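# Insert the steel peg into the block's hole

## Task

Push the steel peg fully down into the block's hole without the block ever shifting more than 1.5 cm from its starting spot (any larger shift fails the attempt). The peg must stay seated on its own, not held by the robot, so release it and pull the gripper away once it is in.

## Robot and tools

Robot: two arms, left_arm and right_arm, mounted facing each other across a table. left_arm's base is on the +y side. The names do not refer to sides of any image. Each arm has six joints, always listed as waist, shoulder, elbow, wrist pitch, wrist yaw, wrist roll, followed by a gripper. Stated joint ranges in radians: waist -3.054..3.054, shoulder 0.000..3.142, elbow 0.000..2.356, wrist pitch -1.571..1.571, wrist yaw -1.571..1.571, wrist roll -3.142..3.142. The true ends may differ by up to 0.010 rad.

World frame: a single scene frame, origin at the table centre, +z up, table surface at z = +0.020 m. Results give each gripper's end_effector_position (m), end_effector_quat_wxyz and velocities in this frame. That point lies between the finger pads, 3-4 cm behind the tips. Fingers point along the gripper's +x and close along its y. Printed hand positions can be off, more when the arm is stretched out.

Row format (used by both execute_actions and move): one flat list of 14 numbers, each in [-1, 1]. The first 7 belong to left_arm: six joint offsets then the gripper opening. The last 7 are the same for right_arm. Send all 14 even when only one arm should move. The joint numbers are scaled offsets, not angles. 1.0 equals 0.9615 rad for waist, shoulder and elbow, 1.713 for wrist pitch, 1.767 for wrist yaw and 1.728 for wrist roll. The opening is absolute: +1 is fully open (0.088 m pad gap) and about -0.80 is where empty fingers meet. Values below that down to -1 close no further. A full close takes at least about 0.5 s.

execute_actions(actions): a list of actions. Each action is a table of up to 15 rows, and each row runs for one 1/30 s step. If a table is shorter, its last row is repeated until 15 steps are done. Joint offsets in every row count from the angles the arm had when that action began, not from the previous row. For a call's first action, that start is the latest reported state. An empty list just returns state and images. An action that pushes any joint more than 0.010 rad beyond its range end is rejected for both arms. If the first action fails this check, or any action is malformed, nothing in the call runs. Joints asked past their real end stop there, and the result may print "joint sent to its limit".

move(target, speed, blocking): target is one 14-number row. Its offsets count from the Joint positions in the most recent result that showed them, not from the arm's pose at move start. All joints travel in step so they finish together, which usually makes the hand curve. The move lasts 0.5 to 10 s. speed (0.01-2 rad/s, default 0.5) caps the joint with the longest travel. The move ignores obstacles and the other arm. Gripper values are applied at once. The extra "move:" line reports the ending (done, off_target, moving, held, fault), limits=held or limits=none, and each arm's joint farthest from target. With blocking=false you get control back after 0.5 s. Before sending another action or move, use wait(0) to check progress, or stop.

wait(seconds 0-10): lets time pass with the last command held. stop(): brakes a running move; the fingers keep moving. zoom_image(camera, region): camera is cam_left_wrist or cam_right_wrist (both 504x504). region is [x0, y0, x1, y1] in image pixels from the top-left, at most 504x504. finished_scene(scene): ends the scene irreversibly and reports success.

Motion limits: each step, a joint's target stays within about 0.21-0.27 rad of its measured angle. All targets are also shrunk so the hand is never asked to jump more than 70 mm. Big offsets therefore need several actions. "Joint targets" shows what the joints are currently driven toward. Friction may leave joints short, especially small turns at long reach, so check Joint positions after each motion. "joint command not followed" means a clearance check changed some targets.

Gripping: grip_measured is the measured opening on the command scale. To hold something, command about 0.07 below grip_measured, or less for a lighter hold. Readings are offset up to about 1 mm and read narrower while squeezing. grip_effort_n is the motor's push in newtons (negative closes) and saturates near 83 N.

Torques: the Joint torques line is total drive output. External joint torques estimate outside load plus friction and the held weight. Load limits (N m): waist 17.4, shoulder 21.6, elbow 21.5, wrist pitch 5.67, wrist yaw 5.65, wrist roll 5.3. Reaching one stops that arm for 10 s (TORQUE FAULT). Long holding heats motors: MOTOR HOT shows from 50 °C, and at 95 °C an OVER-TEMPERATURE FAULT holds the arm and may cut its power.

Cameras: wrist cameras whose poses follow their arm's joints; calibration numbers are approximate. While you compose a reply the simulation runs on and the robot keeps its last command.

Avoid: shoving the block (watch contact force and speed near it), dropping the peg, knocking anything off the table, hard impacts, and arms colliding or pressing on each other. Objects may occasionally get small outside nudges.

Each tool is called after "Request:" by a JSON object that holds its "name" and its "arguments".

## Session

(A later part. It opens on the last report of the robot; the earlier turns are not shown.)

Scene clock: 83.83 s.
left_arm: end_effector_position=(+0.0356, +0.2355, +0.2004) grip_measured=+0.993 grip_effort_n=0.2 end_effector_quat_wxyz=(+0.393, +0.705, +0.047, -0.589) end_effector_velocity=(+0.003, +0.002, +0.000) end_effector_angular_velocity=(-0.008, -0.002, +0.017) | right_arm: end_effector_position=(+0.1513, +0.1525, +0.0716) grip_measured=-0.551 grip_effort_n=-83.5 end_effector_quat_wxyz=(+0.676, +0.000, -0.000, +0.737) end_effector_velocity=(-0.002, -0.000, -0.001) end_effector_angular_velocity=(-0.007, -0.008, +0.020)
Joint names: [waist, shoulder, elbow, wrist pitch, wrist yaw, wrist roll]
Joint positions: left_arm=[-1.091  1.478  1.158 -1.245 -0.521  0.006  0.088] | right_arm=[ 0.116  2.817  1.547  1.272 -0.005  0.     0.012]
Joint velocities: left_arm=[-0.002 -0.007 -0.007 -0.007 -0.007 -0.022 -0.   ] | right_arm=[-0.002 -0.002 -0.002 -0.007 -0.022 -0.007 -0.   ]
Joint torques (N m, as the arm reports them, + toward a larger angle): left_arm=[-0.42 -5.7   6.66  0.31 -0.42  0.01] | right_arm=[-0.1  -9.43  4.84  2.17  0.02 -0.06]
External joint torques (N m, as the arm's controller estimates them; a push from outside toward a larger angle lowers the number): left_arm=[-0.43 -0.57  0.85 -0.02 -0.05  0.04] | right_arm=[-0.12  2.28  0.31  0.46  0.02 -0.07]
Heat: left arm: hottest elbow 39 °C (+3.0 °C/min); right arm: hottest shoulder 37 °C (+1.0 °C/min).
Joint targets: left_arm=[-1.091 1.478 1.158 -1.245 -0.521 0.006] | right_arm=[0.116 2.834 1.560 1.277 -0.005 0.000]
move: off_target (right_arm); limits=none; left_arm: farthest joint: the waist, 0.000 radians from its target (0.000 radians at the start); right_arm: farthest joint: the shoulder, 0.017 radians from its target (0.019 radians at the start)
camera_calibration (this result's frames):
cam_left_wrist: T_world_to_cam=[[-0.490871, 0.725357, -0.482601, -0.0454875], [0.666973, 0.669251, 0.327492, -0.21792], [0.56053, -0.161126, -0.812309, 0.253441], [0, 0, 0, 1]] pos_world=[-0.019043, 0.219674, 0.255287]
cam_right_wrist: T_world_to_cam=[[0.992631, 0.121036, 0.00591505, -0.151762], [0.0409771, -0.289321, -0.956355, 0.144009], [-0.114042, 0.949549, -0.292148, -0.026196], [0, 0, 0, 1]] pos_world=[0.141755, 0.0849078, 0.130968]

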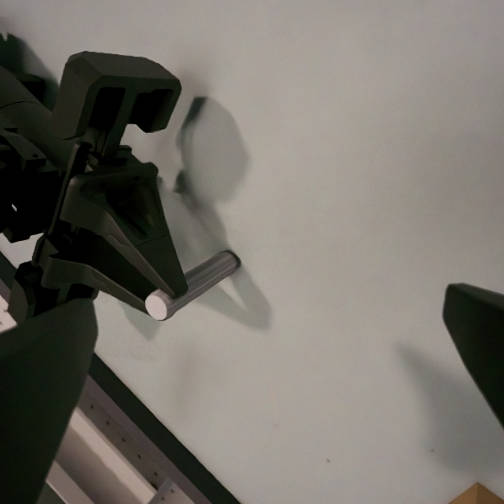

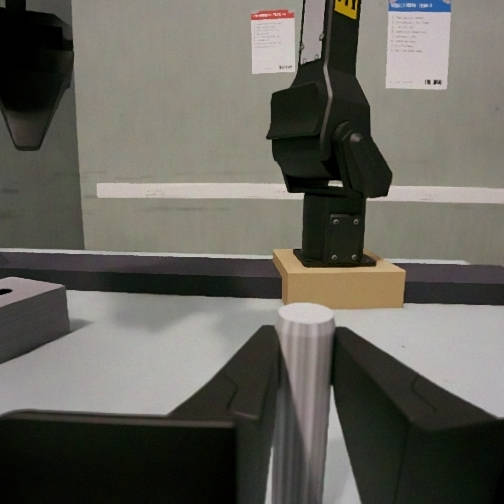

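Touching. Release gradually.

Request:
{"name": "execute_actions", "arguments": {"actions": [[[0,0,0,0,0,0,1,0,0,0,0,0,0,-0.57],[0,0,0,0,0,0,1,0,0,0,0,0,0,-0.55],[0,0,0,0,0,0,1,0,0,0,0,0,0,-0.53],[0,0,0,0,0,0,1,0,0,0,0,0,0,-0.52],[0,0,0,0,0,0,1,0,0,0,0,0,0,-0.51],[0,0,0,0,0,0,1,0,0,0,0,0,0,-0.5],[0,0,0,0,0,0,1,0,0,0,0,0,0,-0.49],[0,0,0,0,0,0,1,0,0,0,0,0,0,-0.48],[0,0,0,0,0,0,1,0,0,0,0,0,0,-0.47],[0,0,0,0,0,0,1,0,0,0,0,0,0,-0.46],[0,0,0,0,0,0,1,0,0,0,0,0,0,-0.45],[0,0,0,0,0,0,1,0,0,0,0,0,0,-0.44],[0,0,0,0,0,0,1,0,0,0,0,0,0,-0.43],[0,0,0,0,0,0,1,0,0,0,0,0,0,-0.42],[0,0,0,0,0,0,1,0,0,0,0,0,0,-0.41]],[[0,0,0,0,0,0,1,0,0,0,0,0,0,-0.38],[0,0,0,0,0,0,1,0,0,0,0,0,0,-0.35],[0,0,0,0,0,0,1,0,0,0,0,0,0,-0.3],[0,0,0,0,0,0,1,0,0,0,0,0,0,-0.2],[0,0,0,0,0,0,1,0,0,0,0,0,0,0.2]]]}}

Request:
{"name": "move", "arguments": {"target": [0,0,0,0,0,0,1,0,-0.7,-0.75,0,0,0,0.2], "speed": 0.8}}

Scene clock: 90.67 s.
left_arm: end_effector_position=(+0.0356, +0.2355, +0.2004) grip_measured=+0.993 grip_effort_n=-0.2 end_effector_quat_wxyz=(+0.393, +0.705, +0.047, -0.589) end_effector_velocity=(+0.002, +0.001, +0.000) end_effector_angular_velocity=(-0.008, -0.002, +0.017) | right_arm: end_effector_position=(+0.1513, +0.1526, +0.0715) grip_measured=+0.188 grip_effort_n=11.4 end_effector_quat_wxyz=(+0.676, +0.000, -0.000, +0.737) end_effector_velocity=(+0.000, +0.002, +0.004) end_effector_angular_velocity=(+0.003, -0.007, +0.005)
Joint names: [waist, shoulder, elbow, wrist pitch, wrist yaw, wrist roll]
Joint positions: left_arm=[-1.091  1.478  1.158 -1.245 -0.521  0.006  0.088] | right_arm=[ 0.116  2.817  1.547  1.271 -0.005  0.     0.048]
Joint velocities: left_arm=[-0.002 -0.002 -0.002 -0.007 -0.007 -0.022 -0.   ] | right_arm=[-0.002 -0.007  0.002 -0.007 -0.007 -0.007  0.006]
Joint torques (N m, as the arm reports them, + toward a larger angle): left_arm=[-0.14 -5.9   6.94  0.32 -0.38  0.03] | right_arm=[  0.04 -11.3    4.01   1.76  -0.02  -0.07]
External joint torques (N m, as the arm's controller estimates them; a push from outside toward a larger angle lowers the number): left_arm=[-0.14 -0.8   1.11 -0.03 -0.02  0.06] | right_arm=[-0.05  0.47 -0.57  0.05 -0.02 -0.08]
External joint torques at the end of the 1st action: left_arm=[-0.07 -0.55  0.84 -0.01 -0.03  0.08] | right_arm=[ 0.05  0.27 -0.7   0.09 -0.03 -0.02]
Heat: left arm: hottest elbow 39 °C (+2.0 °C/min); right arm: hottest shoulder 39 °C (+3.0 °C/min).
Joint targets: left_arm=[-1.091 1.478 1.158 -1.245 -0.521 0.006] | right_arm=[0.116 2.817 1.547 1.271 -0.005 0.000]
camera_calibration (this result's frames):
cam_left_wrist: T_world_to_cam=[[-0.490871, 0.725357, -0.482601, -0.0454875], [0.666973, 0.669251, 0.327492, -0.21792], [0.56053, -0.161126, -0.812309, 0.253441], [0, 0, 0, 1]] pos_world=[-0.019043, 0.219674, 0.255287]
cam_right_wrist: T_world_to_cam=[[0.99263, 0.121038, 0.00589942, -0.151765], [0.0410063, -0.289684, -0.956243, 0.144044], [-0.114033, 0.949438, -0.292513, -0.0262431], [0, 0, 0, 1]] pos_world=[0.141747, 0.0850127, 0.13096]

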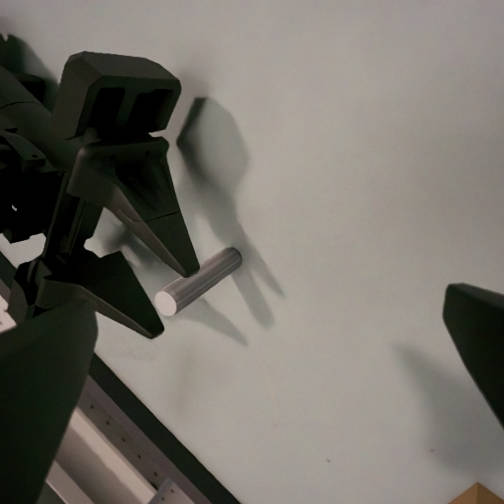

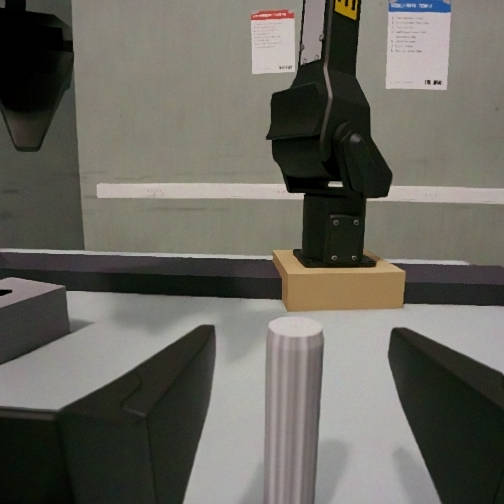

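Scene clock: 92.17 s.
left_arm: end_effector_position=(+0.0356, +0.2355, +0.2004) grip_measured=+0.993 grip_effort_n=0.2 end_effector_quat_wxyz=(+0.393, +0.705, +0.047, -0.589) end_effector_velocity=(+0.002, -0.000, +0.000) end_effector_angular_velocity=(-0.012, -0.020, -0.001) | right_arm: end_effector_position=(+0.1606, +0.0373, +0.1882) grip_measured=+0.198 grip_effort_n=11.4 end_effector_quat_wxyz=(+0.676, -0.020, +0.018, +0.736) end_effector_velocity=(+0.002, -0.002, -0.003) end_effector_angular_velocity=(-0.010, -0.023, -0.009)
Joint names: [waist, shoulder, elbow, wrist pitch, wrist yaw, wrist roll]
Joint positions: left_arm=[-1.091  1.478  1.158 -1.245 -0.521  0.006  0.088] | right_arm=[ 0.116  2.161  0.836  1.271 -0.005  0.     0.049]
Joint velocities: left_arm=[-0.007  0.002 -0.002 -0.007 -0.022 -0.007 -0.   ] | right_arm=[-0.002 -0.002 -0.007 -0.007  0.007 -0.022 -0.   ]
Joint torques (N m, as the arm reports them, + toward a larger angle): left_arm=[ 0.03 -5.82  7.14  0.38 -0.42  0.06] | right_arm=[  0.16 -10.1    2.96   1.79   0.04  -0.04]
External joint torques (N m, as the arm's controller estimates them; a push from outside toward a larger angle lowers the number): left_arm=[ 0.05 -0.75  1.32  0.02 -0.05  0.09] | right_arm=[ 0.23 -1.62 -1.32  0.06  0.03 -0.05]
Heat: left arm: hottest elbow 39 °C (+2.0 °C/min); right arm: hottest shoulder 40 °C (+4.0 °C/min).
Joint targets: left_arm=[-1.091 1.478 1.158 -1.245 -0.521 0.006] | right_arm=[0.116 2.145 0.826 1.271 -0.005 0.000]
move: off_target (right_arm); limits=none; left_arm: farthest joint: the waist, 0.000 radians from its target (0.000 radians at the start); right_arm: farthest joint: the shoulder, 0.017 radians from its target (0.674 radians at the start)
camera_calibration (this result's frames):
cam_left_wrist: T_world_to_cam=[[-0.490871, 0.725357, -0.482601, -0.0454875], [0.666973, 0.669251, 0.327492, -0.21792], [0.56053, -0.161126, -0.812309, 0.253441], [0, 0, 0, 1]] pos_world=[-0.019043, 0.219674, 0.255287]
cam_right_wrist: T_world_to_cam=[[0.99261, 0.121297, 0.00367189, -0.147301], [0.0451272, -0.340864, -0.939029, 0.219872], [-0.112649, 0.932255, -0.343819, 0.128464], [0, 0, 0, 1]] pos_world=[0.150762, -0.0269472, 0.251176]

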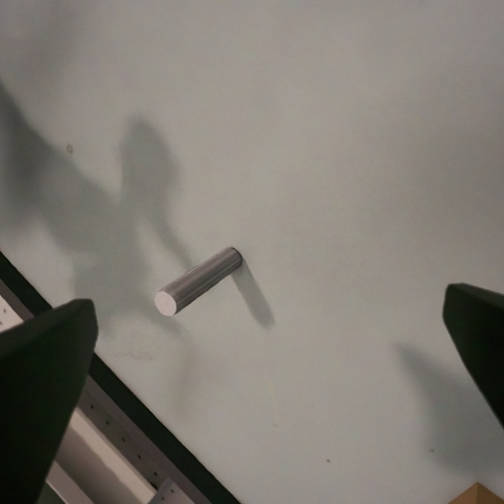

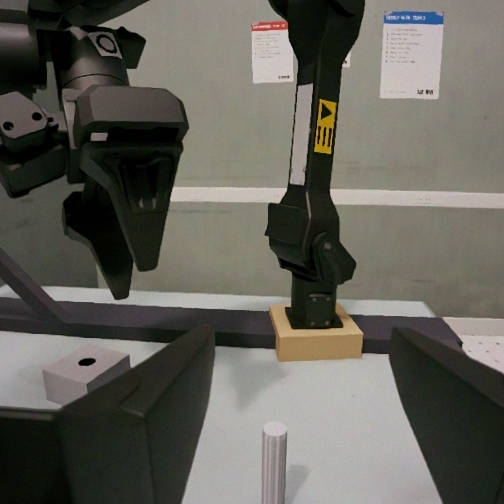

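Request:
{"name": "move", "arguments": {"target": [0.862,0.156,0.066,0.047,0.298,0,1,0.15,-0.4,-0.3,-0.2,0,0,1], "speed": 1.0}}

Scene clock: 96.70 s.
left_arm: end_effector_position=(+0.1618, +0.1665, +0.1610) grip_measured=+0.993 grip_effort_n=-0.2 end_effector_quat_wxyz=(+0.478, +0.521, +0.476, -0.523) end_effector_velocity=(+0.003, +0.002, +0.000) end_effector_angular_velocity=(+0.007, -0.008, +0.029) | right_arm: end_effector_position=(+0.1078, -0.0503, +0.1858) grip_measured=+0.980 grip_effort_n=11.4 end_effector_quat_wxyz=(+0.616, -0.117, +0.094, +0.774) end_effector_velocity=(+0.000, -0.001, -0.001) end_effector_angular_velocity=(-0.006, -0.006, +0.007)
Joint names: [waist, shoulder, elbow, wrist pitch, wrist yaw, wrist roll]
Joint positions: left_arm=[-0.265  1.615  1.214 -1.166  0.     0.006  0.088] | right_arm=[ 0.257  1.789  0.558  0.931 -0.005  0.     0.087]
Joint velocities: left_arm=[ 0.007 -0.002 -0.002 -0.007 -0.007 -0.022 -0.   ] | right_arm=[-0.002 -0.002 -0.002 -0.007 -0.007 -0.007 -0.   ]
Joint torques (N m, as the arm reports them, + toward a larger angle): left_arm=[ 0.17 -5.26  7.68  0.39  0.2   0.06] | right_arm=[ 0.34 -7.78  3.05  1.71 -0.04  0.  ]
External joint torques (N m, as the arm's controller estimates them; a push from outside toward a larger angle lowers the number): left_arm=[0.12 0.87 1.89 0.04 0.21 0.06] | right_arm=[ 0.32 -1.36 -1.75 -0.08 -0.04 -0.01]
Heat: left arm: hottest elbow 39 °C (+1.0 °C/min); right arm: hottest shoulder 41 °C (+4.1 °C/min).
Joint targets: left_arm=[-0.262 1.628 1.222 -1.165 0.005 0.006] | right_arm=[0.260 1.776 0.547 0.929 -0.005 0.000]
move: off_target (left_arm, right_arm); limits=none; left_arm: farthest joint: the shoulder, 0.013 radians from its target (0.150 radians at the start); right_arm: farthest joint: the shoulder, 0.013 radians from its target (0.384 radians at the start)
camera_calibration (this result's frames):
cam_left_wrist: T_world_to_cam=[[-0.989419, 0.144087, 0.017016, 0.144493], [0.141065, 0.927916, 0.345068, -0.203832], [0.0339303, 0.343817, -0.938423, 0.160963], [0, 0, 0, 1]] pos_world=[0.166257, 0.112978, 0.218928]
cam_right_wrist: T_world_to_cam=[[0.965752, 0.259384, -0.00651527, -0.0725634], [0.140744, -0.54479, -0.826677, 0.148637], [-0.217977, 0.797448, -0.562639, 0.248535], [0, 0, 0, 1]] pos_world=[0.103333, -0.0983959, 0.262237]

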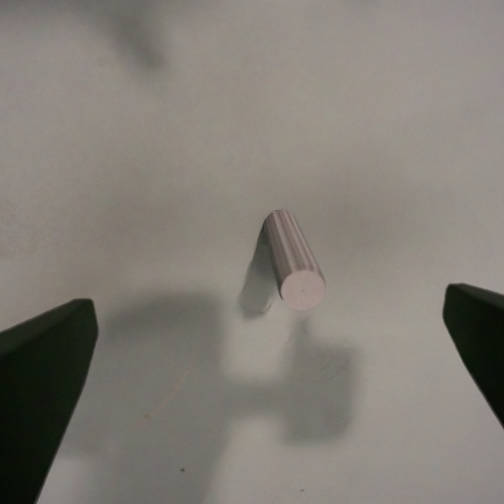

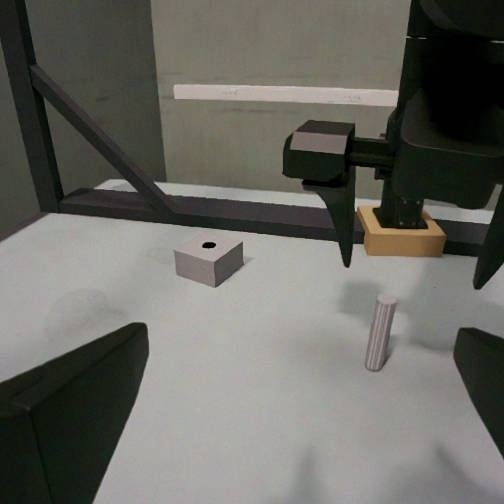

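Request:
{"name": "move", "arguments": {"target": [-0.049,0,-0.166,0.085,0,0,0.2,0,0,0,0,0,0,1], "speed": 0.3}}

Scene clock: 101.13 s.
left_arm: end_effector_position=(+0.1506, +0.1776, +0.1243) grip_measured=+0.202 grip_effort_n=-11.9 end_effector_quat_wxyz=(+0.465, +0.533, +0.466, -0.532) end_effector_velocity=(+0.003, +0.002, +0.000) end_effector_angular_velocity=(+0.004, -0.023, +0.005) | right_arm: end_effector_position=(+0.1078, -0.0503, +0.1858) grip_measured=+0.980 grip_effort_n=11.4 end_effector_quat_wxyz=(+0.616, -0.117, +0.094, +0.774) end_effector_velocity=(-0.002, -0.001, +0.002) end_effector_angular_velocity=(+0.004, +0.015, +0.016)
Joint names: [waist, shoulder, elbow, wrist pitch, wrist yaw, wrist roll]
Joint positions: left_arm=[-0.309  1.615  1.065 -1.022  0.001  0.006  0.049] | right_arm=[ 0.257  1.789  0.558  0.931 -0.005  0.     0.087]
Joint velocities: left_arm=[-0.002 -0.002 -0.002 -0.007 -0.022 -0.007 -0.   ] | right_arm=[-0.002 -0.002 -0.002  0.007 -0.022  0.007 -0.   ]
Joint torques (N m, as the arm reports them, + toward a larger angle): left_arm=[-0.42 -6.72  5.29  0.45 -0.01  0.02] | right_arm=[-0.15 -6.23  4.17  1.86  0.   -0.05]
External joint torques (N m, as the arm's controller estimates them; a push from outside toward a larger angle lowers the number): left_arm=[-0.42 -0.79 -0.34  0.09  0.    0.02] | right_arm=[-0.15  0.18 -0.6   0.08  0.01 -0.06]
Heat: left arm: hottest elbow 39 °C (+1.0 °C/min); right arm: hottest shoulder 40 °C (+3.0 °C/min).
Joint targets: left_arm=[-0.312 1.615 1.054 -1.021 0.000 0.006] | right_arm=[0.257 1.789 0.558 0.931 -0.005 0.000]
move: done; limits=none; left_arm: farthest joint: the elbow, 0.010 radians from its target (0.159 radians at the start); right_arm: farthest joint: the waist, 0.000 radians from its target (0.000 radians at the start)
camera_calibration (this result's frames):
cam_left_wrist: T_world_to_cam=[[-0.982082, 0.187622, 0.0177153, 0.123544], [0.181867, 0.91891, 0.350041, -0.205095], [0.0493966, 0.346991, -0.936567, 0.120003], [0, 0, 0, 1]] pos_world=[0.152703, 0.123644, 0.181993]
cam_right_wrist: T_world_to_cam=[[0.965752, 0.259384, -0.00651527, -0.0725634], [0.140744, -0.54479, -0.826677, 0.148637], [-0.217977, 0.797448, -0.562639, 0.248535], [0, 0, 0, 1]] pos_world=[0.103333, -0.0983959, 0.262237]

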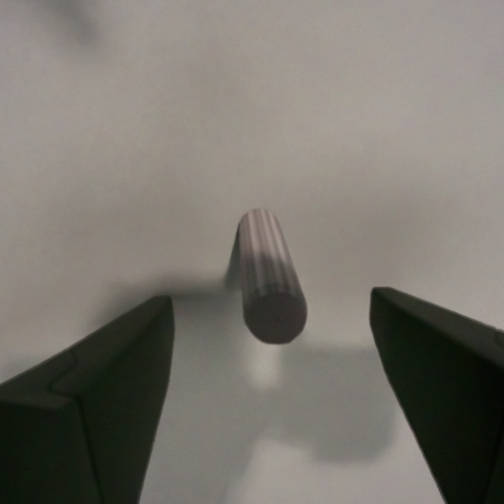

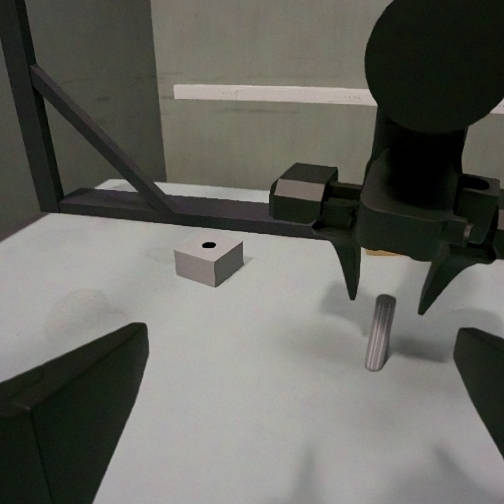

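Request:
{"name": "move", "arguments": {"target": [0,0.049,-0.081,0.061,0,0,-0.25,0,0,0,0,0,0,1], "speed": 0.2}}

Scene clock: 104.07 s.
left_arm: end_effector_position=(+0.1506, +0.1775, +0.0997) grip_measured=-0.248 grip_effort_n=-11.9 end_effector_quat_wxyz=(+0.465, +0.533, +0.466, -0.532) end_effector_velocity=(-0.001, +0.001, +0.001) end_effector_angular_velocity=(+0.001, -0.008, -0.000) | right_arm: end_effector_position=(+0.1078, -0.0503, +0.1858) grip_measured=+0.980 grip_effort_n=11.4 end_effector_quat_wxyz=(+0.616, -0.117, +0.094, +0.774) end_effector_velocity=(+0.002, -0.001, -0.001) end_effector_angular_velocity=(-0.006, -0.006, +0.002)
Joint names: [waist, shoulder, elbow, wrist pitch, wrist yaw, wrist roll]
Joint positions: left_arm=[-0.309  1.65   0.997 -0.92   0.001  0.006  0.027] | right_arm=[ 0.257  1.789  0.558  0.931 -0.005  0.     0.087]
Joint velocities: left_arm=[-0.007 -0.002  0.002 -0.007 -0.007 -0.007 -0.   ] | right_arm=[-0.007 -0.002 -0.002 -0.007 -0.007 -0.007 -0.   ]
Joint torques (N m, as the arm reports them, + toward a larger angle): left_arm=[-0.11 -5.22  5.02  0.45  0.01  0.08] | right_arm=[ 0.07 -6.25  3.94  1.85  0.03  0.01]
External joint torques (N m, as the arm's controller estimates them; a push from outside toward a larger angle lowers the number): left_arm=[-0.05  0.82 -0.42  0.1   0.01  0.08] | right_arm=[ 0.06  0.18 -0.85  0.05  0.04  0.  ]
Heat: left arm: hottest elbow 39 °C (+1.0 °C/min); right arm: hottest shoulder 40 °C (+4.0 °C/min).
Joint targets: left_arm=[-0.309 1.662 0.987 -0.918 0.001 0.006] | right_arm=[0.257 1.789 0.558 0.931 -0.005 0.000]
move: off_target (left_arm); limits=none; left_arm: farthest joint: the shoulder, 0.013 radians from its target (0.047 radians at the start); right_arm: farthest joint: the waist, 0.000 radians from its target (0.000 radians at the start)
camera_calibration (this result's frames):
cam_left_wrist: T_world_to_cam=[[-0.98208, 0.187635, 0.0176698, 0.12399], [0.181902, 0.919174, 0.349328, -0.196347], [0.0493045, 0.346282, -0.936834, 0.0971949], [0, 0, 0, 1]] pos_world=[0.152691, 0.123556, 0.157454]
cam_right_wrist: T_world_to_cam=[[0.965752, 0.259384, -0.00651527, -0.0725634], [0.140744, -0.54479, -0.826677, 0.148637], [-0.217977, 0.797448, -0.562639, 0.248535], [0, 0, 0, 1]] pos_world=[0.103333, -0.0983959, 0.262237]

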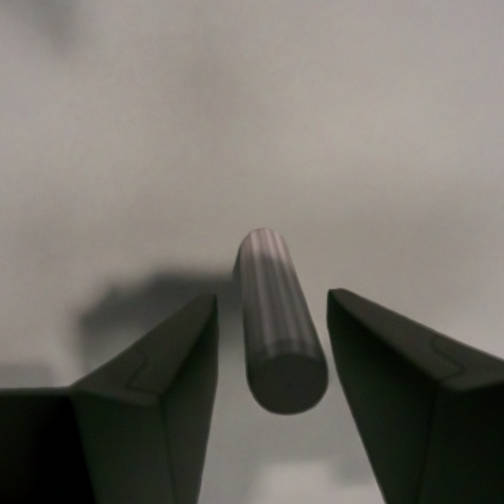

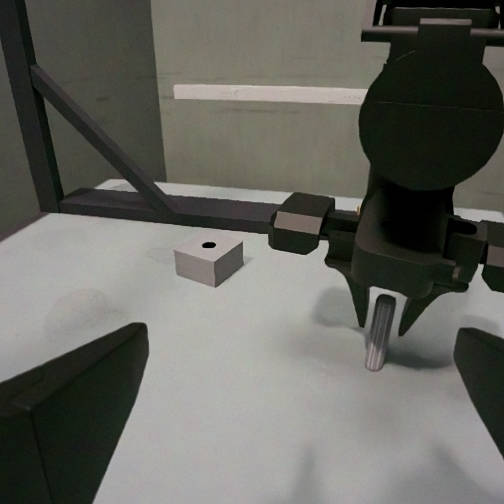

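Request:
{"name": "move", "arguments": {"target": [0,0,0,0,0,0,-0.62,0,0,0,0,0,0,1]}}

Scene clock: 106.30 s.
left_arm: end_effector_position=(+0.1506, +0.1774, +0.0997) grip_measured=-0.537 grip_effort_n=-83.5 end_effector_quat_wxyz=(+0.465, +0.533, +0.466, -0.533) end_effector_velocity=(+0.005, +0.002, -0.001) end_effector_angular_velocity=(+0.007, -0.038, +0.005) | right_arm: end_effector_position=(+0.1078, -0.0503, +0.1858) grip_measured=+0.980 grip_effort_n=11.4 end_effector_quat_wxyz=(+0.616, -0.117, +0.094, +0.774) end_effector_velocity=(+0.000, -0.001, -0.001) end_effector_angular_velocity=(-0.009, +0.007, +0.002)
Joint names: [waist, shoulder, elbow, wrist pitch, wrist yaw, wrist roll]
Joint positions: left_arm=[-0.309  1.65   0.997 -0.919  0.001  0.006  0.013] | right_arm=[ 0.257  1.789  0.558  0.931 -0.005  0.     0.087]
Joint velocities: left_arm=[-0.002  0.002 -0.002 -0.007 -0.037 -0.007 -0.   ] | right_arm=[-0.002 -0.002 -0.002 -0.007 -0.007  0.007 -0.   ]
Joint torques (N m, as the arm reports them, + toward a larger angle): left_arm=[ 0.03 -6.57  6.19  0.31  0.01  0.06] | right_arm=[-0.05 -6.35  4.15  1.81  0.07 -0.01]
External joint torques (N m, as the arm's controller estimates them; a push from outside toward a larger angle lowers the number): left_arm=[ 0.02 -0.62  0.82 -0.03  0.02  0.06] | right_arm=[-0.02  0.05 -0.62  0.03  0.07 -0.02]
Heat: left arm: hottest elbow 39 °C (+1.0 °C/min); right arm: hottest shoulder 40 °C (+4.0 °C/min).
Joint targets: left_arm=[-0.309 1.650 0.997 -0.919 0.001 0.006] | right_arm=[0.257 1.789 0.558 0.931 -0.005 0.000]
move: done; limits=none; left_arm: farthest joint: the wrist pitch, 0.001 radians from its target (0.001 radians at the start); right_arm: farthest joint: the waist, 0.000 radians from its target (0.000 radians at the start)
camera_calibration (this result's frames):
cam_left_wrist: T_world_to_cam=[[-0.982072, 0.187641, 0.0180278, 0.1239], [0.182051, 0.919289, 0.348948, -0.196271], [0.0489039, 0.345974, -0.936969, 0.0973527], [0, 0, 0, 1]] pos_world=[0.152649, 0.123499, 0.157471]
cam_right_wrist: T_world_to_cam=[[0.965752, 0.259384, -0.00651527, -0.0725634], [0.140744, -0.54479, -0.826677, 0.148637], [-0.217977, 0.797448, -0.562639, 0.248535], [0, 0, 0, 1]] pos_world=[0.103333, -0.0983959, 0.262237]

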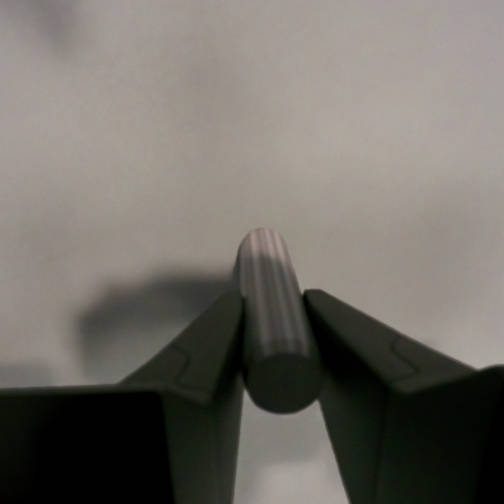

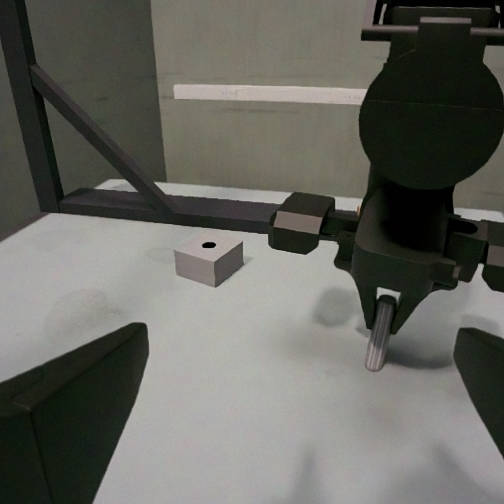

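Request:
{"name": "move", "arguments": {"target": [0,-0.069,0.161,-0.121,0,0,-0.62,0,0,0,0,0,0,1], "speed": 0.35}}

Request:
{"name": "move", "arguments": {"target": [-0.923,0,0,0,0,0,-0.62,0,0,0,0,0,0,1], "speed": 0.9}}

Request:
{"name": "zoom_image", "arguments": {"camera": "cam_left_wrist", "region": [190,150,340,300]}}

Scene clock: 112.07 s.
left_arm: end_effector_position=(+0.1506, +0.1779, +0.1483) grip_measured=-0.537 grip_effort_n=-83.5 end_effector_quat_wxyz=(+0.463, +0.534, +0.467, -0.531) end_effector_velocity=(+0.001, +0.005, -0.001) end_effector_angular_velocity=(+0.026, -0.011, +0.005) | right_arm: end_effector_position=(+0.1078, -0.0503, +0.1858) grip_measured=+0.980 grip_effort_n=11.4 end_effector_quat_wxyz=(+0.616, -0.117, +0.094, +0.774) end_effector_velocity=(+0.002, -0.001, -0.001) end_effector_angular_velocity=(-0.005, -0.011, -0.007)
Joint names: [waist, shoulder, elbow, wrist pitch, wrist yaw, wrist roll]
Joint positions: left_arm=[-0.309  1.594  1.141 -1.125  0.001  0.006  0.013] | right_arm=[ 0.257  1.789  0.558  0.931 -0.005  0.     0.087]
Joint velocities: left_arm=[-0.002  0.002 -0.002 -0.022 -0.007 -0.007 -0.   ] | right_arm=[-0.002 -0.002 -0.002 -0.007  0.007 -0.007  0.   ]
Joint torques (N m, as the arm reports them, + toward a larger angle): left_arm=[ 0.06 -7.85  8.09  0.2  -0.01  0.04] | right_arm=[ 0.08 -6.28  4.31  1.89  0.04 -0.03]
External joint torques (N m, as the arm's controller estimates them; a push from outside toward a larger angle lowers the number): left_arm=[ 0.08 -1.98  2.36 -0.14  0.    0.04] | right_arm=[ 0.08  0.15 -0.48  0.1   0.04 -0.04]
Heat: left arm: hottest elbow 39 °C (+1.0 °C/min); right arm: hottest shoulder 40 °C (+4.0 °C/min).
Joint targets: left_arm=[-0.309 1.583 1.152 -1.127 0.001 0.006] | right_arm=[0.257 1.789 0.558 0.931 -0.005 0.000]
move: off_target (left_arm); limits=none; left_arm: farthest joint: the shoulder, 0.011 radians from its target (0.066 radians at the start); right_arm: farthest joint: the waist, 0.000 radians from its target (0.000 radians at the start)
camera_calibration (this result's frames):
cam_left_wrist: T_world_to_cam=[[-0.982087, 0.18753, 0.0183914, 0.122964], [0.181774, 0.91716, 0.354648, -0.214075], [0.0496395, 0.351639, -0.934819, 0.14125], [0, 0, 0, 1]] pos_world=[0.152663, 0.123613, 0.205703]
cam_right_wrist: T_world_to_cam=[[0.965752, 0.259384, -0.00651527, -0.0725634], [0.140744, -0.54479, -0.826677, 0.148637], [-0.217977, 0.797448, -0.562639, 0.248535], [0, 0, 0, 1]] pos_world=[0.103333, -0.0983959, 0.262237]

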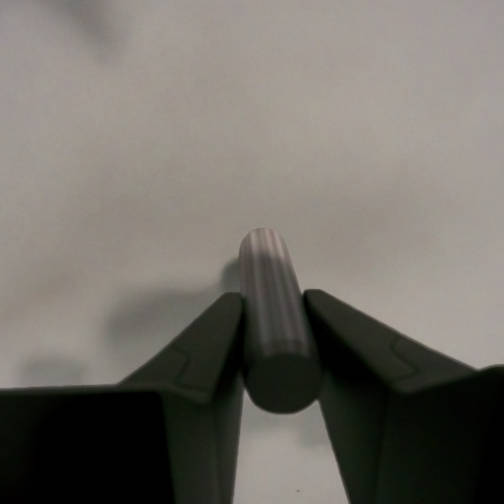

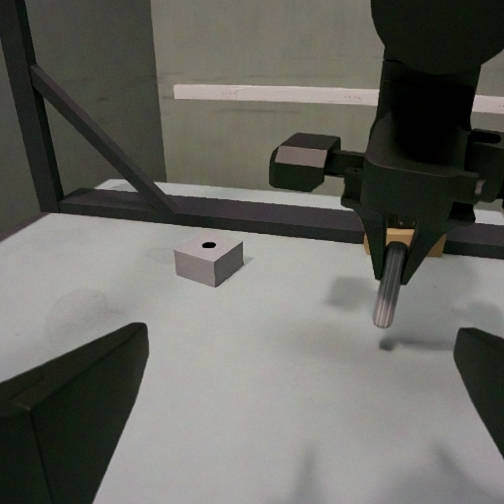

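Scene clock: 113.53 s.
left_arm: end_effector_position=(-0.0445, +0.3034, +0.1483) grip_measured=-0.537 grip_effort_n=-83.5 end_effector_quat_wxyz=(+0.192, +0.683, +0.194, -0.678) end_effector_velocity=(+0.003, +0.000, +0.001) end_effector_angular_velocity=(-0.017, -0.014, -0.015) | right_arm: end_effector_position=(+0.1078, -0.0503, +0.1858) grip_measured=+0.980 grip_effort_n=11.4 end_effector_quat_wxyz=(+0.616, -0.117, +0.094, +0.774) end_effector_velocity=(-0.002, -0.002, -0.003) end_effector_angular_velocity=(-0.015, +0.010, +0.016)
Joint names: [waist, shoulder, elbow, wrist pitch, wrist yaw, wrist roll]
Joint positions: left_arm=[-1.193  1.594  1.141 -1.125  0.001  0.006  0.013] | right_arm=[ 0.257  1.789  0.558  0.931 -0.005  0.     0.087]
Joint velocities: left_arm=[-0.007 -0.007 -0.002 -0.007 -0.022  0.007 -0.   ] | right_arm=[-0.002  0.002 -0.002 -0.007 -0.022  0.007 -0.   ]
Joint torques (N m, as the arm reports them, + toward a larger angle): left_arm=[-0.43 -6.45  6.52  0.34  0.01  0.04] | right_arm=[-0.09 -6.2   4.01  1.85  0.02 -0.02]
External joint torques (N m, as the arm's controller estimates them; a push from outside toward a larger angle lowers the number): left_arm=[-0.44 -0.51  0.78  0.01  0.02  0.04] | right_arm=[-0.08  0.18 -0.73  0.07  0.03 -0.03]
Heat: left arm: hottest elbow 39 °C (+1.0 °C/min); right arm: hottest shoulder 39 °C (+3.0 °C/min).
Joint targets: left_arm=[-1.197 1.594 1.141 -1.125 0.001 0.006] | right_arm=[0.257 1.789 0.558 0.931 -0.005 0.000]
move: done; limits=none; left_arm: farthest joint: the waist, 0.003 radians from its target (0.887 radians at the start); right_arm: farthest joint: the waist, 0.000 radians from its target (0.000 radians at the start)
camera_calibration (this result's frames):
cam_left_wrist: T_world_to_cam=[[-0.477798, 0.878277, 0.0183914, -0.27931], [0.824426, 0.441075, 0.354648, -0.120684], [0.303368, 0.184613, -0.934819, 0.168766], [0, 0, 0, 1]] pos_world=[-0.0851569, 0.267386, 0.205703]
cam_right_wrist: T_world_to_cam=[[0.965752, 0.259384, -0.00651527, -0.0725634], [0.140744, -0.54479, -0.826677, 0.148637], [-0.217977, 0.797448, -0.562639, 0.248535], [0, 0, 0, 1]] pos_world=[0.103333, -0.0983959, 0.262237]

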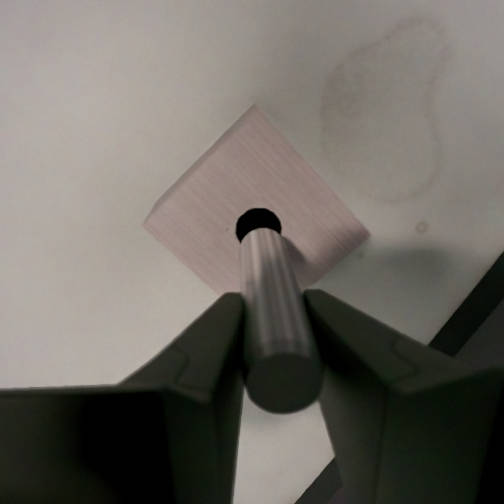

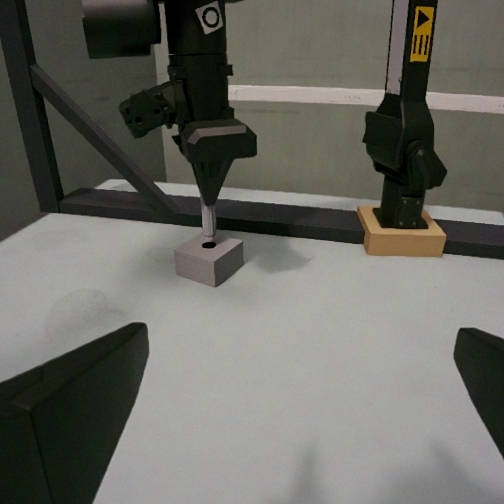

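Region (190, 150, 340, 300) of cam_left_wrist's 504x504 image, scaled by 3.360, with more detail than that image has.

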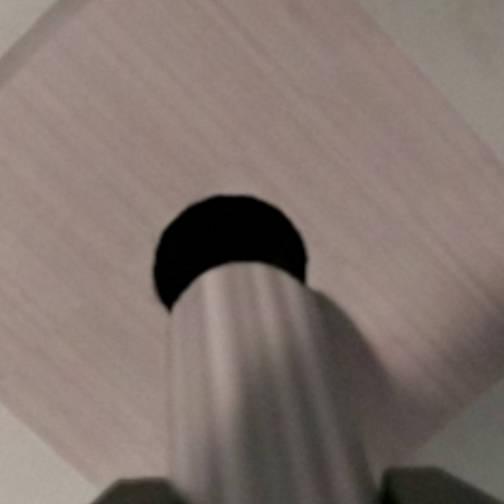

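Request:
{"name": "move", "arguments": {"target": [0,0.02,-0.049,0.032,0,0,-0.62,0,0,0,0,0,0,1], "speed": 0.1}}

Request:
{"name": "zoom_image", "arguments": {"camera": "cam_left_wrist", "region": [210,180,310,280]}}

Request:
{"name": "zoom_image", "arguments": {"camera": "cam_right_wrist", "region": [170,200,250,280]}}

Scene clock: 117.80 s.
left_arm: end_effector_position=(-0.0452, +0.3032, +0.1365) grip_measured=-0.537 grip_effort_n=-83.5 end_effector_quat_wxyz=(+0.192, +0.681, +0.193, -0.680) end_effector_velocity=(+0.005, +0.003, +0.000) end_effector_angular_velocity=(+0.005, -0.023, +0.005) | right_arm: end_effector_position=(+0.1078, -0.0503, +0.1858) grip_measured=+0.980 grip_effort_n=11.4 end_effector_quat_wxyz=(+0.616, -0.117, +0.094, +0.774) end_effector_velocity=(+0.000, -0.001, -0.005) end_effector_angular_velocity=(-0.023, +0.004, +0.002)
Joint names: [waist, shoulder, elbow, wrist pitch, wrist yaw, wrist roll]
Joint positions: left_arm=[-1.194  1.603  1.103 -1.072  0.001  0.006  0.013] | right_arm=[ 0.257  1.789  0.558  0.931 -0.005  0.     0.087]
Joint velocities: left_arm=[-0.002 -0.002 -0.002 -0.022 -0.007 -0.007  0.   ] | right_arm=[-0.002  0.002  0.002 -0.022 -0.007  0.007 -0.   ]
Joint torques (N m, as the arm reports them, + toward a larger angle): left_arm=[ 0.01 -5.08  5.38  0.37  0.02  0.02] | right_arm=[ 0.02 -6.49  3.97  1.83  0.05 -0.05]
External joint torques (N m, as the arm's controller estimates them; a push from outside toward a larger angle lowers the number): left_arm=[ 0.01  0.83 -0.24  0.04  0.03  0.02] | right_arm=[ 0.02 -0.11 -0.82  0.05  0.06 -0.06]
Heat: left arm: hottest elbow 39 °C (+1.0 °C/min); right arm: hottest wrist pitch 40 °C (+4.1 °C/min).
Joint targets: left_arm=[-1.193 1.614 1.094 -1.070 0.001 0.006] | right_arm=[0.257 1.789 0.558 0.931 -0.005 0.000]
move: done; limits=none; left_arm: farthest joint: the shoulder, 0.010 radians from its target (0.019 radians at the start); right_arm: farthest joint: the waist, 0.000 radians from its target (0.000 radians at the start)
camera_calibration (this result's frames):
cam_left_wrist: T_world_to_cam=[[-0.477045, 0.878693, 0.0180733, -0.279304], [0.826358, 0.44144, 0.349661, -0.11513], [0.299266, 0.181739, -0.936702, 0.158983], [0, 0, 0, 1]] pos_world=[-0.0856797, 0.267352, 0.194224]
cam_right_wrist: T_world_to_cam=[[0.965752, 0.259384, -0.00651527, -0.0725634], [0.140744, -0.54479, -0.826677, 0.148637], [-0.217977, 0.797448, -0.562639, 0.248535], [0, 0, 0, 1]] pos_world=[0.103333, -0.0983959, 0.262237]

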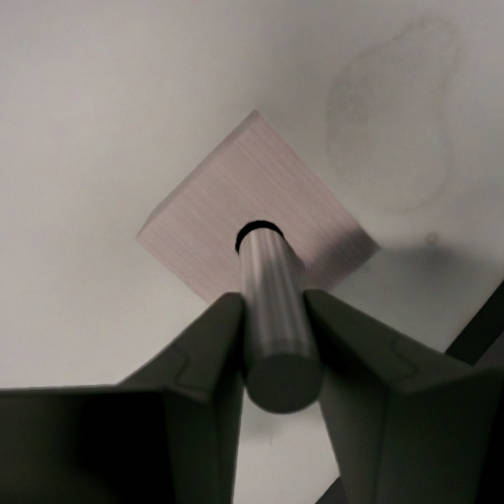

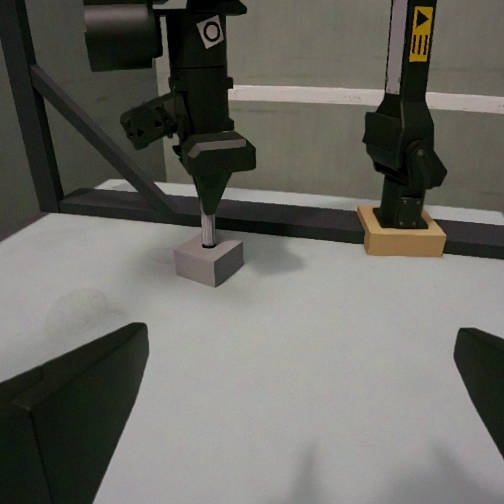

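Region (210, 180, 310, 280) of cam_left_wrist's 504x504 image, scaled by 5.040, with more detail than that image has.

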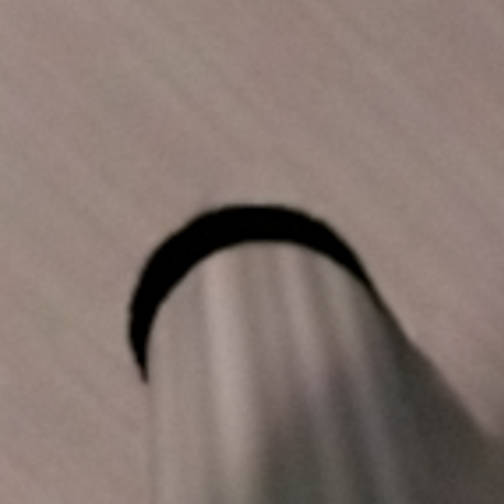

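Region (170, 200, 250, 280) of cam_right_wrist's 504x504 image, scaled by 6.300, with more detail than that image has.

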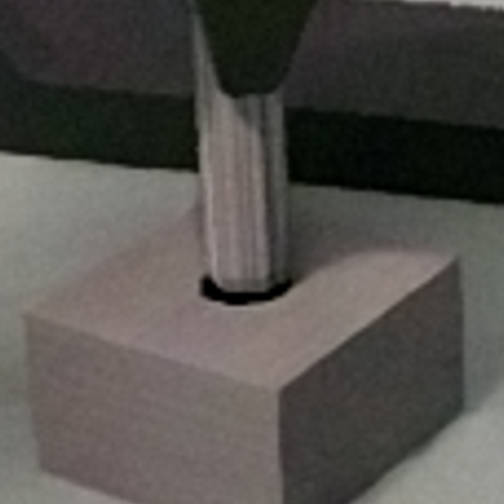

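Request:
{"name": "execute_actions", "arguments": {"actions": [[[0.003,0.012,-0.013,0.0035,0,0,-0.62,0,0,0,0,0,0,1],[0.003,0.013,-0.016,0.006,0,0,-0.62,0,0,0,0,0,0,1],[0.003,0.014,-0.0195,0.0085,0,0,-0.62,0,0,0,0,0,0,1],[0.003,0.015,-0.0225,0.011,0,0,-0.62,0,0,0,0,0,0,1],[0.003,0.016,-0.026,0.0135,0,0,-0.62,0,0,0,0,0,0,1],[0.003,0.017,-0.029,0.016,0,0,-0.62,0,0,0,0,0,0,1],[0.003,0.018,-0.032,0.0182,0,0,-0.62,0,0,0,0,0,0,1],[0.003,0.019,-0.035,0.0206,0,0,-0.62,0,0,0,0,0,0,1],[0.003,0.020,-0.0385,0.023,0,0,-0.62,0,0,0,0,0,0,1],[0.003,0.0212,-0.0415,0.0255,0,0,-0.62,0,0,0,0,0,0,1],[0.003,0.0223,-0.045,0.028,0,0,-0.62,0,0,0,0,0,0,1],[0.003,0.0234,-0.048,0.0304,0,0,-0.62,0,0,0,0,0,0,1]]]}}

Request:
{"name": "wait", "arguments": {"seconds": 0.4}}

Scene clock: 123.37 s.
left_arm: end_effector_position=(-0.0453, +0.3027, +0.1252) grip_measured=-0.537 grip_effort_n=-83.5 end_effector_quat_wxyz=(+0.193, +0.680, +0.193, -0.681) end_effector_velocity=(+0.004, +0.002, -0.011) end_effector_angular_velocity=(+0.005, -0.023, -0.010) | right_arm: end_effector_position=(+0.1078, -0.0503, +0.1858) grip_measured=+0.980 grip_effort_n=11.4 end_effector_quat_wxyz=(+0.616, -0.117, +0.094, +0.774) end_effector_velocity=(+0.002, -0.001, -0.001) end_effector_angular_velocity=(+0.001, -0.038, +0.001)
Joint names: [waist, shoulder, elbow, wrist pitch, wrist yaw, wrist roll]
Joint positions: left_arm=[-1.193  1.614  1.068 -1.023  0.001  0.006  0.013] | right_arm=[ 0.257  1.789  0.558  0.931 -0.005  0.     0.087]
Joint velocities: left_arm=[-0.002  0.012 -0.032  0.022 -0.007  0.007 -0.   ] | right_arm=[-0.002 -0.002 -0.002 -0.007  0.007 -0.037  0.   ]
Joint torques (N m, as the arm reports them, + toward a larger angle): left_arm=[ 0.1  -5.25  5.3   0.38 -0.03  0.06] | right_arm=[ 0.06 -6.41  4.14  1.85  0.02 -0.01]
External joint torques (N m, as the arm's controller estimates them; a push from outside toward a larger angle lowers the number): left_arm=[ 0.13  0.77 -0.37  0.01 -0.02  0.06] | right_arm=[ 0.05  0.05 -0.67  0.04  0.02 -0.01]
Heat: left arm: hottest shoulder 38 °C (+0.0 °C/min); right arm: hottest wrist pitch 40 °C (+4.0 °C/min).
Joint targets: left_arm=[-1.191 1.626 1.056 -1.019 0.001 0.006] | right_arm=[0.257 1.789 0.558 0.931 -0.005 0.000]
camera_calibration (this result's frames):
cam_left_wrist: T_world_to_cam=[[-0.478007, 0.878181, 0.0175106, -0.27853], [0.826684, 0.443061, 0.34683, -0.111022], [0.296821, 0.180263, -0.937764, 0.148991], [0, 0, 0, 1]] pos_world=[-0.0855835, 0.266932, 0.183101]
cam_right_wrist: T_world_to_cam=[[0.965752, 0.259384, -0.00651527, -0.0725634], [0.140744, -0.54479, -0.826677, 0.148637], [-0.217977, 0.797448, -0.562639, 0.248535], [0, 0, 0, 1]] pos_world=[0.103333, -0.0983959, 0.262237]

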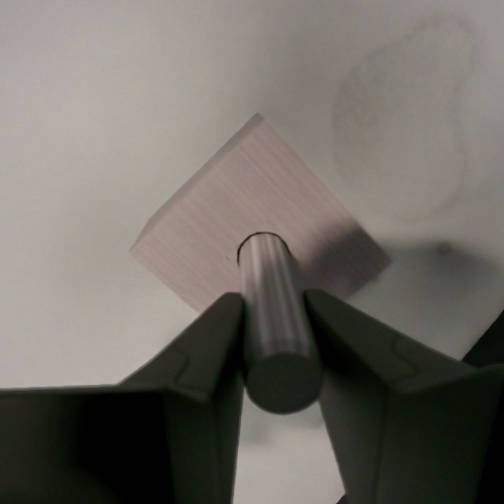

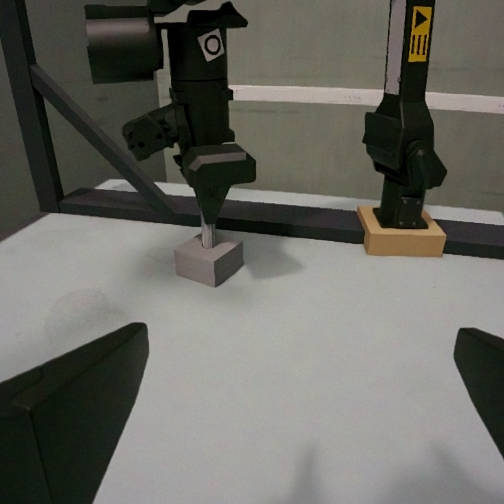

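Scene clock: 123.77 s.
left_arm: end_effector_position=(-0.0453, +0.3027, +0.1247) grip_measured=-0.537 grip_effort_n=-83.5 end_effector_quat_wxyz=(+0.193, +0.680, +0.193, -0.681) end_effector_velocity=(+0.003, -0.001, -0.001) end_effector_angular_velocity=(-0.012, -0.022, +0.005) | right_arm: end_effector_position=(+0.1078, -0.0503, +0.1858) grip_measured=+0.980 grip_effort_n=11.4 end_effector_quat_wxyz=(+0.616, -0.117, +0.094, +0.774) end_effector_velocity=(+0.002, +0.001, +0.000) end_effector_angular_velocity=(-0.003, +0.004, -0.012)
Joint names: [waist, shoulder, elbow, wrist pitch, wrist yaw, wrist roll]
Joint positions: left_arm=[-1.193  1.615  1.066 -1.02   0.001  0.006  0.013] | right_arm=[ 0.257  1.789  0.558  0.931 -0.005  0.     0.087]
Joint velocities: left_arm=[-0.002  0.002 -0.002 -0.007 -0.022 -0.007 -0.   ] | right_arm=[-0.002 -0.002  0.002 -0.007  0.007  0.007 -0.   ]
Joint torques (N m, as the arm reports them, + toward a larger angle): left_arm=[-0.09 -5.38  5.36  0.35  0.01  0.02] | right_arm=[-0.01 -6.36  4.23  1.85  0.    0.01]
External joint torques (N m, as the arm's controller estimates them; a push from outside toward a larger angle lowers the number): left_arm=[-0.09  0.54 -0.24  0.    0.01  0.01] | right_arm=[ 0.02  0.09 -0.59  0.05  0.    0.  ]
Heat: left arm: hottest shoulder 38 °C (+0.0 °C/min); right arm: hottest wrist pitch 40 °C (+4.0 °C/min).
Joint targets: left_arm=[-1.191 1.626 1.057 -1.019 0.001 0.006] | right_arm=[0.257 1.789 0.558 0.931 -0.005 0.000]
wait: 0.40 s; at rest by 0.20 s
camera_calibration (this result's frames):
cam_left_wrist: T_world_to_cam=[[-0.478002, 0.878185, 0.0174878, -0.278518], [0.826796, 0.443131, 0.346473, -0.110793], [0.296518, 0.180074, -0.937897, 0.148534], [0, 0, 0, 1]] pos_world=[-0.0855724, 0.266939, 0.182567]
cam_right_wrist: T_world_to_cam=[[0.965752, 0.259384, -0.00651527, -0.0725634], [0.140744, -0.54479, -0.826677, 0.148637], [-0.217977, 0.797448, -0.562639, 0.248535], [0, 0, 0, 1]] pos_world=[0.103333, -0.0983959, 0.262237]

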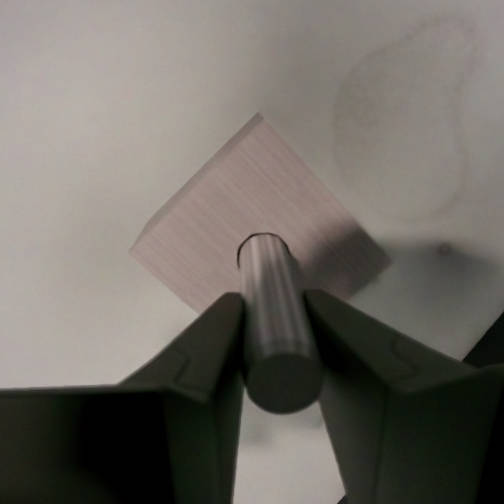

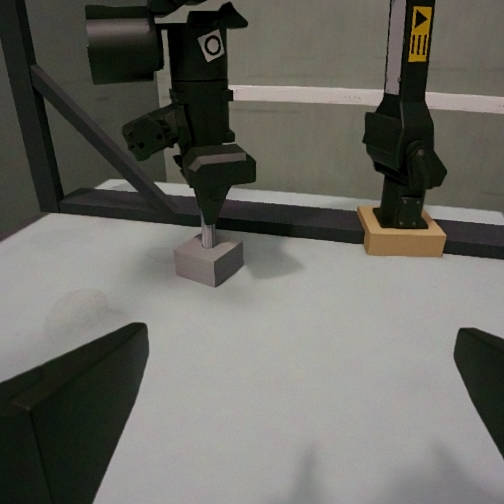

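Request:
{"name": "execute_actions", "arguments": {"actions": [[[0,0.0125,-0.013,0.003,0,0,-0.62,0,0,0,0,0,0,1],[0,0.014,-0.016,0.0055,0,0,-0.62,0,0,0,0,0,0,1],[0,0.0153,-0.019,0.008,0,0,-0.62,0,0,0,0,0,0,1],[0,0.0167,-0.022,0.0105,0,0,-0.62,0,0,0,0,0,0,1],[0,0.018,-0.025,0.013,0,0,-0.62,0,0,0,0,0,0,1],[0,0.0195,-0.028,0.0155,0,0,-0.62,0,0,0,0,0,0,1],[0,0.021,-0.031,0.018,0,0,-0.62,0,0,0,0,0,0,1],[0,0.0223,-0.034,0.0205,0,0,-0.62,0,0,0,0,0,0,1],[0,0.0237,-0.037,0.023,0,0,-0.62,0,0,0,0,0,0,1],[0,0.025,-0.04,0.0255,0,0,-0.62,0,0,0,0,0,0,1],[0,0.0265,-0.043,0.028,0,0,-0.62,0,0,0,0,0,0,1],[0,0.028,-0.046,0.0305,0,0,-0.62,0,0,0,0,0,0,1]],[[0,0.013,-0.013,0.0035,0,0,-0.62,0,0,0,0,0,0,1],[0,0.0143,-0.0153,0.0055,0,0,-0.62,0,0,0,0,0,0,1],[0,0.0156,-0.0176,0.0075,0,0,-0.62,0,0,0,0,0,0,1],[0,0.017,-0.02,0.0095,0,0,-0.62,0,0,0,0,0,0,1],[0,0.0183,-0.0223,0.0115,0,0,-0.62,0,0,0,0,0,0,1],[0,0.0196,-0.0246,0.0135,0,0,-0.62,0,0,0,0,0,0,1],[0,0.021,-0.027,0.0155,0,0,-0.62,0,0,0,0,0,0,1],[0,0.0223,-0.0293,0.0175,0,0,-0.62,0,0,0,0,0,0,1],[0,0.0236,-0.0316,0.0195,0,0,-0.62,0,0,0,0,0,0,1],[0,0.025,-0.034,0.0215,0,0,-0.62,0,0,0,0,0,0,1],[0,0.0263,-0.0363,0.0235,0,0,-0.62,0,0,0,0,0,0,1],[0,0.0276,-0.0386,0.0255,0,0,-0.62,0,0,0,0,0,0,1]]]}}

Scene clock: 133.23 s.
left_arm: end_effector_position=(-0.0454, +0.3026, +0.1029) grip_measured=-0.537 grip_effort_n=-83.5 end_effector_quat_wxyz=(+0.193, +0.680, +0.193, -0.681) end_effector_velocity=(+0.003, +0.001, -0.008) end_effector_angular_velocity=(+0.000, -0.014, +0.005) | right_arm: end_effector_position=(+0.1078, -0.0503, +0.1858) grip_measured=+0.980 grip_effort_n=11.4 end_effector_quat_wxyz=(+0.616, -0.117, +0.094, +0.774) end_effector_velocity=(+0.000, -0.002, -0.004) end_effector_angular_velocity=(-0.017, -0.023, +0.011)
Joint names: [waist, shoulder, elbow, wrist pitch, wrist yaw, wrist roll]
Joint positions: left_arm=[-1.193  1.645  1.006 -0.93   0.001  0.006  0.013] | right_arm=[ 0.257  1.789  0.558  0.931 -0.005  0.     0.087]
Joint velocities: left_arm=[-0.002  0.012 -0.022  0.022 -0.007 -0.007 -0.   ] | right_arm=[-0.002 -0.002 -0.002 -0.022 -0.007 -0.022 -0.   ]
Joint torques (N m, as the arm reports them, + toward a larger angle): left_arm=[-0.16 -5.22  5.34  0.31  0.01 -0.02] | right_arm=[ 0.08 -6.32  4.11  1.81  0.05 -0.04]
External joint torques (N m, as the arm's controller estimates them; a push from outside toward a larger angle lowers the number): left_arm=[-0.19  0.87 -0.16 -0.05  0.02 -0.02] | right_arm=[ 0.06  0.07 -0.63  0.04  0.05 -0.05]
External joint torques at the end of the 1st action: left_arm=[ 0.13  0.81 -0.3  -0.04  0.06  0.06] | right_arm=[ 0.03  0.13 -0.7   0.09  0.08 -0.05]
Heat: left arm: hottest shoulder 38 °C (-1.0 °C/min); right arm: hottest wrist pitch 40 °C (+3.0 °C/min).
Joint targets: left_arm=[-1.193 1.657 0.995 -0.927 0.001 0.006] | right_arm=[0.257 1.789 0.558 0.931 -0.005 0.000]
camera_calibration (this result's frames):
cam_left_wrist: T_world_to_cam=[[-0.478002, 0.878185, 0.0174878, -0.278133], [0.826796, 0.443131, 0.346473, -0.103183], [0.296518, 0.180074, -0.937897, 0.128148], [0, 0, 0, 1]] pos_world=[-0.0856352, 0.2669, 0.160803]
cam_right_wrist: T_world_to_cam=[[0.965752, 0.259384, -0.00651527, -0.0725634], [0.140744, -0.54479, -0.826677, 0.148637], [-0.217977, 0.797448, -0.562639, 0.248535], [0, 0, 0, 1]] pos_world=[0.103333, -0.0983959, 0.262237]

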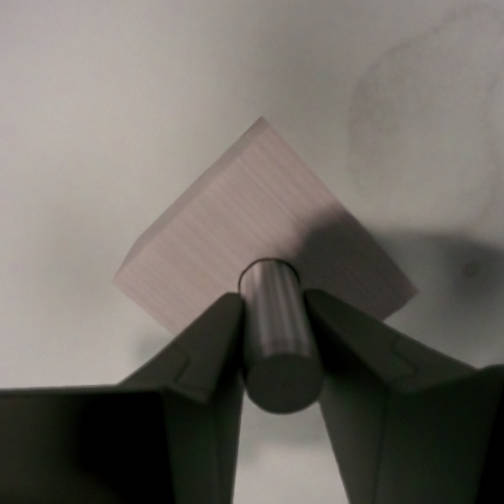

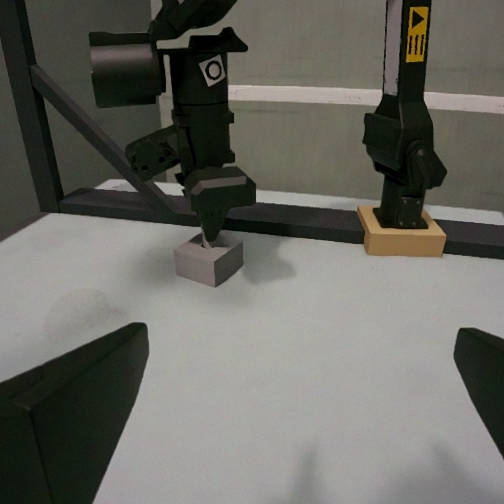

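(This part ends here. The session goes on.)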